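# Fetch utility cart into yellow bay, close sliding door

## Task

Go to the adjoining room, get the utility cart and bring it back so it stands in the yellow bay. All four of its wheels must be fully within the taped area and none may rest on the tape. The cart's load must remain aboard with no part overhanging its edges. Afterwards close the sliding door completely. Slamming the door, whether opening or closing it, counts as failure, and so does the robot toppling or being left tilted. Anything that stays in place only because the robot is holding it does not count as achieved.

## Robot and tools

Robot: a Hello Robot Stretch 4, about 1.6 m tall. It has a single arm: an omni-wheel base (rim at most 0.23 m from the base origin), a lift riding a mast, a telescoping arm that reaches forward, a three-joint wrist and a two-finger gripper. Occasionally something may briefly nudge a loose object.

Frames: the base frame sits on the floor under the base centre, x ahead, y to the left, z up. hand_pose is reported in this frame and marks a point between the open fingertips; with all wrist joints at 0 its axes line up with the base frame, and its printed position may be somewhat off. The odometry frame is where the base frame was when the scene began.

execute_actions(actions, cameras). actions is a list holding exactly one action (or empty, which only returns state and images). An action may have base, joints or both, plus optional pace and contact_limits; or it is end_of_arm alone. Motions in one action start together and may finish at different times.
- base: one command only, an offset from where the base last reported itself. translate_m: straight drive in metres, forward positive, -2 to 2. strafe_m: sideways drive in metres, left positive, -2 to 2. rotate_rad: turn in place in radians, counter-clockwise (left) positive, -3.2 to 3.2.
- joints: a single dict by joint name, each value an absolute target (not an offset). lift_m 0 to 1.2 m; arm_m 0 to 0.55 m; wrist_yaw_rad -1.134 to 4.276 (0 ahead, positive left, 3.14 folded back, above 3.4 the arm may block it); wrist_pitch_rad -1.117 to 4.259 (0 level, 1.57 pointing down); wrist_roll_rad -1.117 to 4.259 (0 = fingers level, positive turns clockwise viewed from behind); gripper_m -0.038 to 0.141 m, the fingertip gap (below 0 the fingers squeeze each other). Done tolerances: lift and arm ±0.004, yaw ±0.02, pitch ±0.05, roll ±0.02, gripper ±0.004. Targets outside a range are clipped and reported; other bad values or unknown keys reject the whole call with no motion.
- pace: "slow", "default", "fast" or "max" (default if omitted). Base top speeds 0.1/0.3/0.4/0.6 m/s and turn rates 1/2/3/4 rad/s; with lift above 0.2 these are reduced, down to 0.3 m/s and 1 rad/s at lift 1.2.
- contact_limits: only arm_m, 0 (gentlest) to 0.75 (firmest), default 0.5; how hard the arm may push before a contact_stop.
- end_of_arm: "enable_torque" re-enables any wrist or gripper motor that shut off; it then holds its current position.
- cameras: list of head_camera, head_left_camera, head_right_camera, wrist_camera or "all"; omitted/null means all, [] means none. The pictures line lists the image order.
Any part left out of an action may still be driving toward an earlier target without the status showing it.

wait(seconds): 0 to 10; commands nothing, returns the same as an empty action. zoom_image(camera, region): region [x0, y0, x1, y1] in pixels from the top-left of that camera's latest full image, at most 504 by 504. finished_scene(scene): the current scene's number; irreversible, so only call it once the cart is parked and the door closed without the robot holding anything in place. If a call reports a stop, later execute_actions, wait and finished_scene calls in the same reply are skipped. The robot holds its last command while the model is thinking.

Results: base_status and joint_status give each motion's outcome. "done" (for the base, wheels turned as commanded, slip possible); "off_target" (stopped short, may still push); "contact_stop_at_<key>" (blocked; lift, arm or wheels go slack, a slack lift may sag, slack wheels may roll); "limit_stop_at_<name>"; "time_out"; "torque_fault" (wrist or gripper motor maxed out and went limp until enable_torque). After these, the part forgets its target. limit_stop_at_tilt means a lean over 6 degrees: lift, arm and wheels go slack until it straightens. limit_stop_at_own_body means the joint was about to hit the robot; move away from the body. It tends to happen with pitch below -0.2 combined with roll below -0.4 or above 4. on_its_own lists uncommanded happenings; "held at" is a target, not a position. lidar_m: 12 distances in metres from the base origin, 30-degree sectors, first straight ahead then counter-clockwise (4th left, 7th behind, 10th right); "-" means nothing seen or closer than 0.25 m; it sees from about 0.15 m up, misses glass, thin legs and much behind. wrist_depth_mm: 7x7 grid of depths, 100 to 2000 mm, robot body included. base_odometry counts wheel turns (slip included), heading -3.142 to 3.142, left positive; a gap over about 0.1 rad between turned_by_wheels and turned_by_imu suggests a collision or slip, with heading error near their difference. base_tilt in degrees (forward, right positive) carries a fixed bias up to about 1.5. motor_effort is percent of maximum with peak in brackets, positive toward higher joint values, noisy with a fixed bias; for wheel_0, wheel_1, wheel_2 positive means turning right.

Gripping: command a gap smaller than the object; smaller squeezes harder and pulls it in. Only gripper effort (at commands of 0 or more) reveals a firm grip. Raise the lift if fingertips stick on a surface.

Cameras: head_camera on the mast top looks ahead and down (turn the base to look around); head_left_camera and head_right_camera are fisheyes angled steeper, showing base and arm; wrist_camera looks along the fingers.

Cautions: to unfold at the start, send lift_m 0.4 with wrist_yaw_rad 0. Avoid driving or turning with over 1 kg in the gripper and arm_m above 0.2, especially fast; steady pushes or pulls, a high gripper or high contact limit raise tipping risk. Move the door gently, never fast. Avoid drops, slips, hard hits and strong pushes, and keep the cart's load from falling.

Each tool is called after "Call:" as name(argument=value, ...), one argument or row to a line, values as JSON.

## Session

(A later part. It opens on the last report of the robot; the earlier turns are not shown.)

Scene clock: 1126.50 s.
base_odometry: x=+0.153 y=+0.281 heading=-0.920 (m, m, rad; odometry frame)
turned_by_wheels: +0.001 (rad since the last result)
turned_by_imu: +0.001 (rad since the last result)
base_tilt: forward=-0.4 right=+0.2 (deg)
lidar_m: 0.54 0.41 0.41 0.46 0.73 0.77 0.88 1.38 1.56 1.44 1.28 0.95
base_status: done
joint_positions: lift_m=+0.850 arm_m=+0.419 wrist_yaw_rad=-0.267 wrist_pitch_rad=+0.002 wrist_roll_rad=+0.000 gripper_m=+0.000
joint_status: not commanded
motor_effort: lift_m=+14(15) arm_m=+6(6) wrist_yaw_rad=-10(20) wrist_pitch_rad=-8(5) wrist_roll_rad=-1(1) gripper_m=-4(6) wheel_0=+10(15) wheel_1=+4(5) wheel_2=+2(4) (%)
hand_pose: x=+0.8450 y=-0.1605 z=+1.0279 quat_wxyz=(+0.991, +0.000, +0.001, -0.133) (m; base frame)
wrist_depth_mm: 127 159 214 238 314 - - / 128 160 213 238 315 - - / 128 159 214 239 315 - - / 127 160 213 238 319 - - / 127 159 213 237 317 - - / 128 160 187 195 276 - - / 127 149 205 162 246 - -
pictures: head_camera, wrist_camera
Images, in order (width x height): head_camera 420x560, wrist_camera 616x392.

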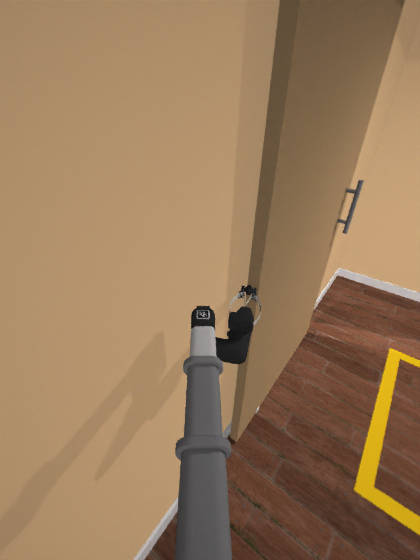

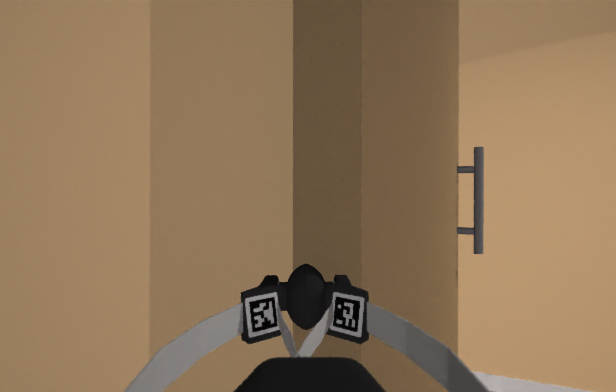

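Tip drifting to wall side; correct and continue.

Call:
execute_actions(
  actions=[
    {"base":{"strafe_m":-0.03},"pace":"slow"},
  ],
  cameras=[],
)

Call:
execute_actions(
  actions=[
    {"base":{"translate_m":0.04},"pace":"slow"},
  ],
  cameras=[],
)

Call:
execute_actions(
  actions=[
    {"base":{"strafe_m":-0.03},"pace":"slow"},
  ],
  cameras=[],
)

Call:
execute_actions(
  actions=[
    {"base":{"translate_m":0.04},"pace":"slow"},
  ],
  cameras=["head_camera","wrist_camera"],
)

Scene clock: 1136.37 s.
base_odometry: x=+0.129 y=+0.262 heading=-0.919 (m, m, rad; odometry frame)
turned_by_wheels: +0.001 (rad since the last result)
turned_by_imu: +0.001 (rad since the last result)
base_tilt: forward=-0.4 right=+0.2 (deg)
lidar_m: 0.57 0.43 0.43 0.47 0.75 0.82 0.91 1.40 1.53 1.38 1.24 0.98
base_status: done
joint_positions: lift_m=+0.850 arm_m=+0.419 wrist_yaw_rad=-0.263 wrist_pitch_rad=+0.002 wrist_roll_rad=+0.000 gripper_m=+0.000
joint_status: not commanded
on_its_own: wrist_yaw_rad is at rest, and its effort (-21) is outside its rest range (-13 to +13)
motor_effort: lift_m=+14(14) arm_m=+6(6) wrist_yaw_rad=-21(26) wrist_pitch_rad=-5(7) wrist_roll_rad=+0(0) gripper_m=-7(9) wheel_0=+9(19) wheel_1=+3(4) wheel_2=+6(6) (%)
hand_pose: x=+0.8457 y=-0.1595 z=+1.0279 quat_wxyz=(+0.991, +0.000, +0.001, -0.131) (m; base frame)
wrist_depth_mm: 148 186 246 240 410 - - / 148 186 248 240 415 - 1983 / 148 185 247 240 413 - - / 148 185 246 240 415 - - / 148 185 247 241 413 - - / 148 185 216 203 362 - - / 148 173 236 160 320 - -
pictures: none
No camera images: the call's "cameras" was empty. Leave "cameras" out to get every camera's image.

Scene clock: 1137.90 s.
base_odometry: x=+0.153 y=+0.231 heading=-0.919 (m, m, rad; odometry frame)
turned_by_wheels: +0.000 (rad since the last result)
turned_by_imu: +0.000 (rad since the last result)
base_tilt: forward=-0.3 right=+0.2 (deg)
lidar_m: 0.54 0.41 0.39 0.45 0.71 0.83 0.93 1.47 1.56 1.37 1.20 0.95
base_status: done
joint_positions: lift_m=+0.850 arm_m=+0.419 wrist_yaw_rad=-0.270 wrist_pitch_rad=+0.002 wrist_roll_rad=+0.000 gripper_m=+0.000
joint_status: not commanded
motor_effort: lift_m=+14(14) arm_m=+6(6) wrist_yaw_rad=-2(27) wrist_pitch_rad=-6(6) wrist_roll_rad=+0(1) gripper_m=-6(3) wheel_0=+3(17) wheel_1=+2(13) wheel_2=-4(12) (%)
hand_pose: x=+0.8446 y=-0.1613 z=+1.0279 quat_wxyz=(+0.991, +0.000, +0.001, -0.135) (m; base frame)
wrist_depth_mm: 127 160 214 246 329 - 1983 / 126 159 213 246 325 - - / 127 159 213 247 329 - - / 127 159 214 246 325 - 1983 / 127 160 214 248 329 - 1983 / 127 160 195 195 252 - - / 127 148 204 236 283 - -
pictures: none
No camera images: the call's "cameras" was empty. Leave "cameras" out to get every camera's image.

Scene clock: 1139.20 s.
base_odometry: x=+0.130 y=+0.213 heading=-0.917 (m, m, rad; odometry frame)
turned_by_wheels: +0.001 (rad since the last result)
turned_by_imu: +0.001 (rad since the last result)
base_tilt: forward=-0.4 right=+0.2 (deg)
lidar_m: 0.54 0.43 0.42 0.46 0.75 0.84 0.95 1.48 1.55 1.35 1.19 0.98
base_status: done
joint_positions: lift_m=+0.850 arm_m=+0.419 wrist_yaw_rad=-0.264 wrist_pitch_rad=+0.002 wrist_roll_rad=+0.000 gripper_m=+0.000
joint_status: not commanded
on_its_own: wrist_yaw_rad is at rest, and its effort (-18) is outside its rest range (-13 to +13)
motor_effort: lift_m=+14(14) arm_m=+6(6) wrist_yaw_rad=-18(19) wrist_pitch_rad=-6(6) wrist_roll_rad=-1(1) gripper_m=-4(5) wheel_0=+15(16) wheel_1=+2(8) wheel_2=+0(1) (%)
hand_pose: x=+0.8455 y=-0.1598 z=+1.0279 quat_wxyz=(+0.991, +0.000, +0.001, -0.132) (m; base frame)
wrist_depth_mm: 145 181 241 236 392 - 1983 / 145 181 243 236 394 - - / 145 182 242 237 394 - 1921 / 145 181 241 236 394 - 1983 / 145 182 242 236 394 - - / 145 182 195 196 347 - - / 145 164 236 150 307 - 1983
pictures: none
No camera images: the call's "cameras" was empty. Leave "cameras" out to get every camera's image.

Scene clock: 1140.73 s.
base_odometry: x=+0.154 y=+0.181 heading=-0.917 (m, m, rad; odometry frame)
turned_by_wheels: +0.000 (rad since the last result)
turned_by_imu: -0.001 (rad since the last result)
base_tilt: forward=-0.4 right=+0.2 (deg)
lidar_m: 0.51 0.41 0.41 0.46 0.71 0.87 0.97 1.53 1.56 1.30 1.19 0.92
base_status: done
joint_positions: lift_m=+0.850 arm_m=+0.419 wrist_yaw_rad=-0.270 wrist_pitch_rad=+0.002 wrist_roll_rad=+0.000 gripper_m=+0.000
joint_status: not commanded
motor_effort: lift_m=+14(14) arm_m=+6(6) wrist_yaw_rad=-1(20) wrist_pitch_rad=-5(7) wrist_roll_rad=+0(1) gripper_m=-6(4) wheel_0=+1(17) wheel_1=+4(13) wheel_2=-4(11) (%)
hand_pose: x=+0.8446 y=-0.1613 z=+1.0280 quat_wxyz=(+0.991, +0.000, +0.001, -0.135) (m; base frame)
wrist_depth_mm: 125 156 209 245 310 - 1983 / 125 156 210 244 314 - 1921 / 125 157 210 243 315 - 1983 / 125 157 210 244 317 - 1983 / 125 157 211 244 320 - 1921 / 125 156 191 196 244 - - / 125 146 202 234 277 - 1983
pictures: head_camera, wrist_camera
Images, in order (width x height): head_camera 420x560, wrist_camera 616x392.

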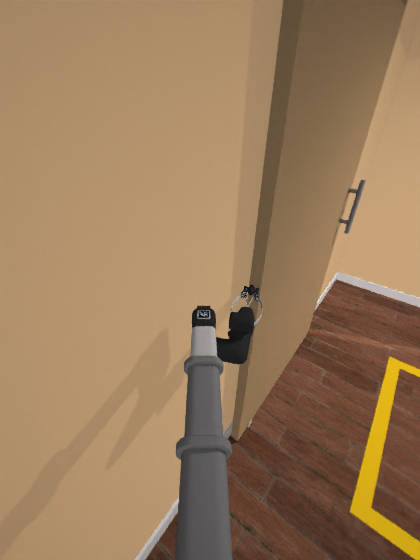

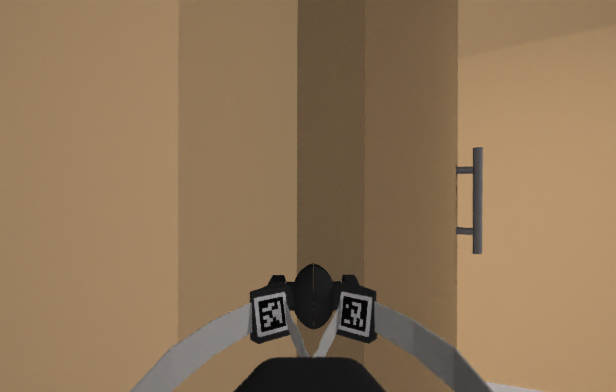

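Call:
execute_actions(
  actions=[
    {"base":{"strafe_m":-0.045},"pace":"slow"},
  ],
  cameras=[],
)

Call:
execute_actions(
  actions=[
    {"base":{"translate_m":0.04},"pace":"slow"},
  ],
  cameras=[],
)

Call:
execute_actions(
  actions=[
    {"base":{"strafe_m":-0.027},"pace":"slow"},
  ],
  cameras=[],
)

Call:
execute_actions(
  actions=[
    {"base":{"translate_m":0.04},"pace":"slow"},
  ],
  cameras=["head_camera","wrist_camera"],
)

Scene clock: 1152.57 s.
base_odometry: x=+0.118 y=+0.154 heading=-0.916 (m, m, rad; odometry frame)
turned_by_wheels: +0.002 (rad since the last result)
turned_by_imu: +0.001 (rad since the last result)
base_tilt: forward=-0.4 right=+0.3 (deg)
lidar_m: 0.57 0.45 0.42 0.50 0.79 0.92 1.02 1.55 1.54 1.26 1.14 1.01
base_status: done
joint_positions: lift_m=+0.850 arm_m=+0.419 wrist_yaw_rad=-0.260 wrist_pitch_rad=+0.002 wrist_roll_rad=+0.000 gripper_m=+0.000
joint_status: not commanded
on_its_own: wrist_yaw_rad is at rest, and its effort (-31) is outside its rest range (-13 to +13)
motor_effort: lift_m=+14(14) arm_m=+6(6) wrist_yaw_rad=-31(32) wrist_pitch_rad=-8(6) wrist_roll_rad=-2(1) gripper_m=-10(8) wheel_0=+13(18) wheel_1=+4(8) wheel_2=+5(6) (%)
hand_pose: x=+0.8463 y=-0.1586 z=+1.0279 quat_wxyz=(+0.992, +0.000, +0.001, -0.129) (m; base frame)
wrist_depth_mm: 151 189 250 241 415 - 1921 / 151 189 249 241 410 - 1983 / 152 189 251 241 413 - 1921 / 151 189 251 240 415 - 1983 / 151 189 251 240 413 - 1921 / 152 190 186 200 364 - 1921 / 151 172 244 148 327 - 1863
pictures: none
No camera images: the call's "cameras" was empty. Leave "cameras" out to get every camera's image.

Scene clock: 1154.10 s.
base_odometry: x=+0.143 y=+0.122 heading=-0.916 (m, m, rad; odometry frame)
turned_by_wheels: +0.000 (rad since the last result)
turned_by_imu: +0.000 (rad since the last result)
base_tilt: forward=-0.3 right=+0.3 (deg)
lidar_m: 0.56 0.42 0.40 0.45 0.74 0.94 1.04 1.58 1.55 1.22 1.11 0.93
base_status: done
joint_positions: lift_m=+0.850 arm_m=+0.419 wrist_yaw_rad=-0.270 wrist_pitch_rad=+0.002 wrist_roll_rad=+0.000 gripper_m=+0.000
joint_status: not commanded
motor_effort: lift_m=+14(14) arm_m=+6(6) wrist_yaw_rad=-1(32) wrist_pitch_rad=-6(8) wrist_roll_rad=+0(1) gripper_m=-5(8) wheel_0=+3(18) wheel_1=+2(9) wheel_2=-3(9) (%)
hand_pose: x=+0.8446 y=-0.1613 z=+1.0279 quat_wxyz=(+0.991, +0.000, +0.001, -0.135) (m; base frame)
wrist_depth_mm: 133 167 223 246 355 - 1921 / 133 167 223 244 353 - 1921 / 133 167 224 244 353 - 1921 / 133 167 222 244 355 - 1921 / 133 167 224 246 353 - 1983 / 133 167 204 195 273 - 1921 / 133 156 213 233 314 - 1983
pictures: none
No camera images: the call's "cameras" was empty. Leave "cameras" out to get every camera's image.

Scene clock: 1155.37 s.
base_odometry: x=+0.121 y=+0.106 heading=-0.914 (m, m, rad; odometry frame)
turned_by_wheels: +0.001 (rad since the last result)
turned_by_imu: +0.001 (rad since the last result)
base_tilt: forward=-0.4 right=+0.3 (deg)
lidar_m: 0.59 0.43 0.43 0.49 0.75 0.97 1.08 1.56 1.51 1.23 1.09 0.99
base_status: done
joint_positions: lift_m=+0.850 arm_m=+0.419 wrist_yaw_rad=-0.264 wrist_pitch_rad=+0.002 wrist_roll_rad=+0.000 gripper_m=+0.000
joint_status: not commanded
on_its_own: wrist_yaw_rad is at rest, and its effort (-19) is outside its rest range (-13 to +13)
motor_effort: lift_m=+14(14) arm_m=+6(6) wrist_yaw_rad=-19(20) wrist_pitch_rad=-4(8) wrist_roll_rad=-1(1) gripper_m=-4(3) wheel_0=+13(14) wheel_1=+3(3) wheel_2=+0(3) (%)
hand_pose: x=+0.8456 y=-0.1597 z=+1.0280 quat_wxyz=(+0.991, +0.000, +0.001, -0.132) (m; base frame)
wrist_depth_mm: 148 186 246 238 402 - 1863 / 148 185 246 238 407 - 1921 / 149 185 247 239 402 - 1983 / 148 185 247 239 404 - 1863 / 148 186 245 239 404 1983 1863 / 148 185 196 195 355 - - / 148 168 242 151 317 1983 1921
pictures: none
No camera images: the call's "cameras" was empty. Leave "cameras" out to get every camera's image.

Scene clock: 1156.90 s.
base_odometry: x=+0.146 y=+0.075 heading=-0.914 (m, m, rad; odometry frame)
turned_by_wheels: +0.000 (rad since the last result)
turned_by_imu: +0.000 (rad since the last result)
base_tilt: forward=-0.4 right=+0.2 (deg)
lidar_m: 0.52 0.44 0.38 0.45 0.72 0.99 1.10 1.58 1.55 1.15 1.05 0.96
base_status: done
joint_positions: lift_m=+0.850 arm_m=+0.419 wrist_yaw_rad=-0.271 wrist_pitch_rad=+0.002 wrist_roll_rad=+0.000 gripper_m=+0.000
joint_status: not commanded
motor_effort: lift_m=+14(14) arm_m=+6(6) wrist_yaw_rad=+0(21) wrist_pitch_rad=-7(6) wrist_roll_rad=+0(0) gripper_m=-6(5) wheel_0=+3(17) wheel_1=+4(12) wheel_2=-4(10) (%)
hand_pose: x=+0.8445 y=-0.1614 z=+1.0280 quat_wxyz=(+0.991, +0.000, +0.001, -0.135) (m; base frame)
wrist_depth_mm: 128 161 215 239 329 - 1921 / 128 161 215 239 329 - 1863 / 128 161 215 240 330 - 1808 / 128 161 216 239 329 1983 1863 / 129 161 215 240 330 1983 1863 / 129 161 197 195 255 1983 1808 / 128 150 206 230 286 1983 1921
pictures: head_camera, wrist_camera
Images, in order (width x height): head_camera 420x560, wrist_camera 616x392.

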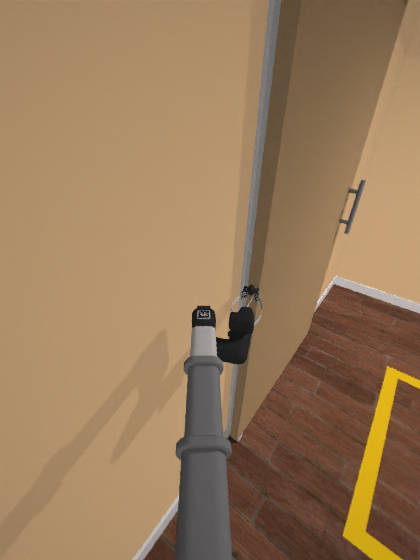

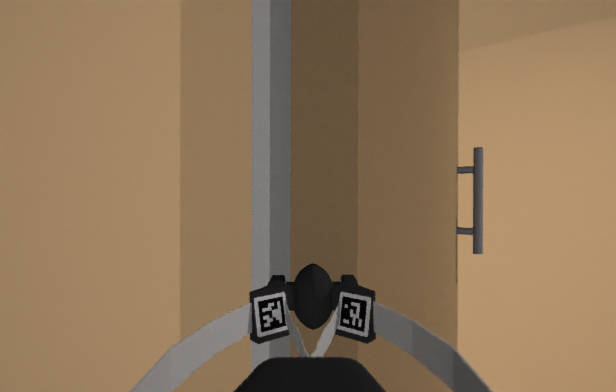

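Call:
execute_actions(
  actions=[
    {"base":{"strafe_m":-0.025},"pace":"slow"},
  ],
  cameras=[],
)

Call:
execute_actions(
  actions=[
    {"base":{"translate_m":0.025},"pace":"slow"},
  ],
  cameras=["head_camera","wrist_camera"],
)

Scene clock: 1162.47 s.
base_odometry: x=+0.126 y=+0.060 heading=-0.912 (m, m, rad; odometry frame)
turned_by_wheels: +0.002 (rad since the last result)
turned_by_imu: +0.002 (rad since the last result)
base_tilt: forward=-0.5 right=+0.2 (deg)
lidar_m: 0.58 0.43 0.43 0.49 0.76 1.00 1.14 1.56 1.54 1.13 1.00 1.01
base_status: done
joint_positions: lift_m=+0.850 arm_m=+0.419 wrist_yaw_rad=-0.271 wrist_pitch_rad=+0.001 wrist_roll_rad=+0.000 gripper_m=+0.000
joint_status: not commanded
motor_effort: lift_m=+14(14) arm_m=+6(6) wrist_yaw_rad=+1(3) wrist_pitch_rad=-3(5) wrist_roll_rad=-1(1) gripper_m=-4(6) wheel_0=+22(23) wheel_1=+7(7) wheel_2=+0(3) (%)
hand_pose: x=+0.8444 y=-0.1615 z=+1.0282 quat_wxyz=(+0.991, +0.000, +0.001, -0.135) (m; base frame)
wrist_depth_mm: 142 177 235 235 379 1983 1808 / 141 177 236 235 382 - 1863 / 141 177 236 233 384 1983 1863 / 142 177 235 233 382 - 1921 / 142 177 236 234 384 1983 1921 / 142 178 184 193 387 1983 1808 / 142 160 226 151 219 1921 1863
pictures: none
No camera images: the call's "cameras" was empty. Leave "cameras" out to get every camera's image.

Scene clock: 1163.97 s.
base_odometry: x=+0.141 y=+0.041 heading=-0.912 (m, m, rad; odometry frame)
turned_by_wheels: -0.001 (rad since the last result)
turned_by_imu: +0.042 (rad since the last result)
base_tilt: forward=-0.4 right=+0.2 (deg)
lidar_m: 0.51 0.40 0.40 0.44 0.81 1.00 1.15 1.56 1.57 1.10 1.05 0.87
base_status: done
joint_positions: lift_m=+0.850 arm_m=+0.419 wrist_yaw_rad=-0.291 wrist_pitch_rad=+0.002 wrist_roll_rad=+0.000 gripper_m=+0.000
joint_status: not commanded
on_its_own: wrist_yaw_rad is at rest, and its effort (+58) is outside its rest range (-13 to +13)
motor_effort: lift_m=+14(14) arm_m=+6(6) wrist_yaw_rad=+58(61) wrist_pitch_rad=-4(11) wrist_roll_rad=-1(1) gripper_m=-1(5) wheel_0=+4(21) wheel_1=+1(13) wheel_2=-12(15) (%)
hand_pose: x=+0.8411 y=-0.1665 z=+1.0279 quat_wxyz=(+0.989, +0.000, +0.001, -0.145) (m; base frame)
wrist_depth_mm: 108 130 173 230 224 1921 1808 / 108 131 173 230 224 1983 1756 / 108 131 173 231 225 1921 1921 / 108 131 174 230 226 1118 1863 / 108 131 174 232 227 1098 1863 / 108 131 166 195 186 1983 1863 / 108 126 163 161 224 597 1863
pictures: head_camera, wrist_camera
Images, in order (width x height): head_camera 420x560, wrist_camera 616x392.

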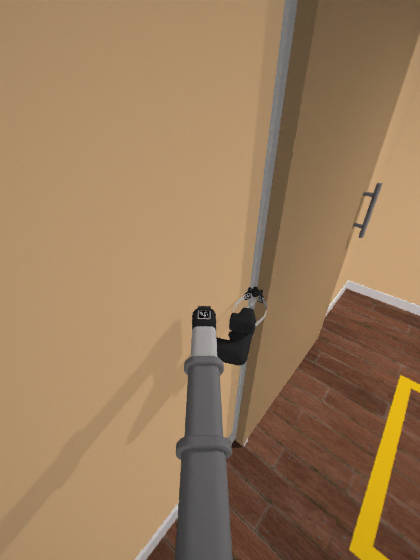

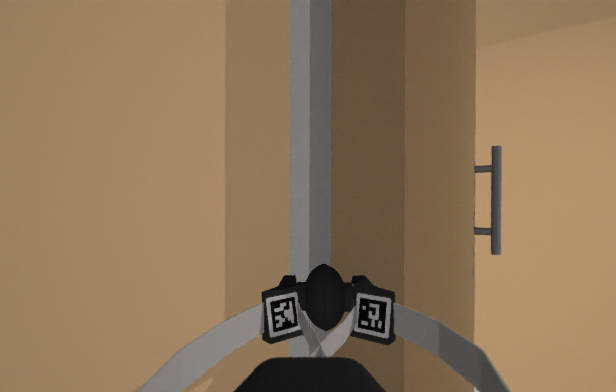

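At the stop. Back off.

Call:
execute_actions(
  actions=[
    {"base":{"translate_m":-0.08},"joints":{"arm_m":0.2},"pace":"slow"},
  ],
  cameras=["head_left_camera"],
)

Call:
finished_scene(
  scene=1,
)

Scene clock: 1171.17 s.
base_odometry: x=+0.092 y=+0.104 heading=-0.913 (m, m, rad; odometry frame)
turned_by_wheels: +0.000 (rad since the last result)
turned_by_imu: -0.002 (rad since the last result)
base_tilt: forward=-0.4 right=+0.2 (deg)
lidar_m: 0.58 0.46 0.45 0.52 0.89 0.96 1.09 1.52 1.48 1.19 1.08 0.99
base_status: done
joint_positions: lift_m=+0.850 arm_m=+0.201 wrist_yaw_rad=-0.270 wrist_pitch_rad=+0.002 wrist_roll_rad=+0.000 gripper_m=+0.000
joint_status: all done
motor_effort: lift_m=+14(14) arm_m=-6(8) wrist_yaw_rad=-3(59) wrist_pitch_rad=-6(4) wrist_roll_rad=-1(0) gripper_m=-9(5) wheel_0=-1(6) wheel_1=-4(6) wheel_2=+2(11) (%)
hand_pose: x=+0.6267 y=-0.1612 z=+1.0278 quat_wxyz=(+0.991, +0.000, +0.001, -0.135) (m; base frame)
wrist_depth_mm: 286 353 469 525 976 - - / 289 355 469 525 946 - - / 287 353 469 530 960 - - / 289 355 469 530 960 - - / 289 357 462 530 960 - - / 289 355 430 196 788 - - / 287 332 445 500 866 - -
pictures: head_left_camera
Images, in order (width x height): head_left_camera 420x672.

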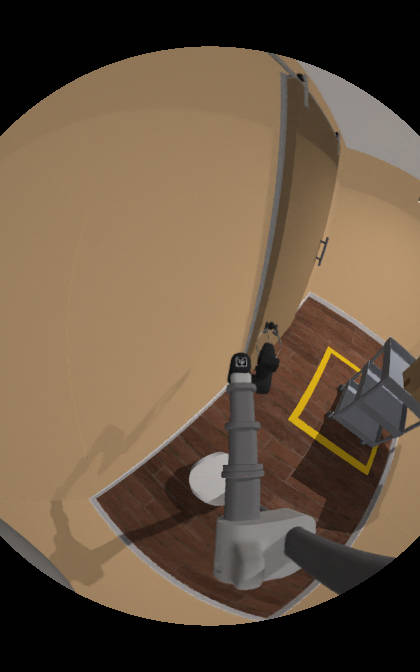

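The scene is finished: the task was done.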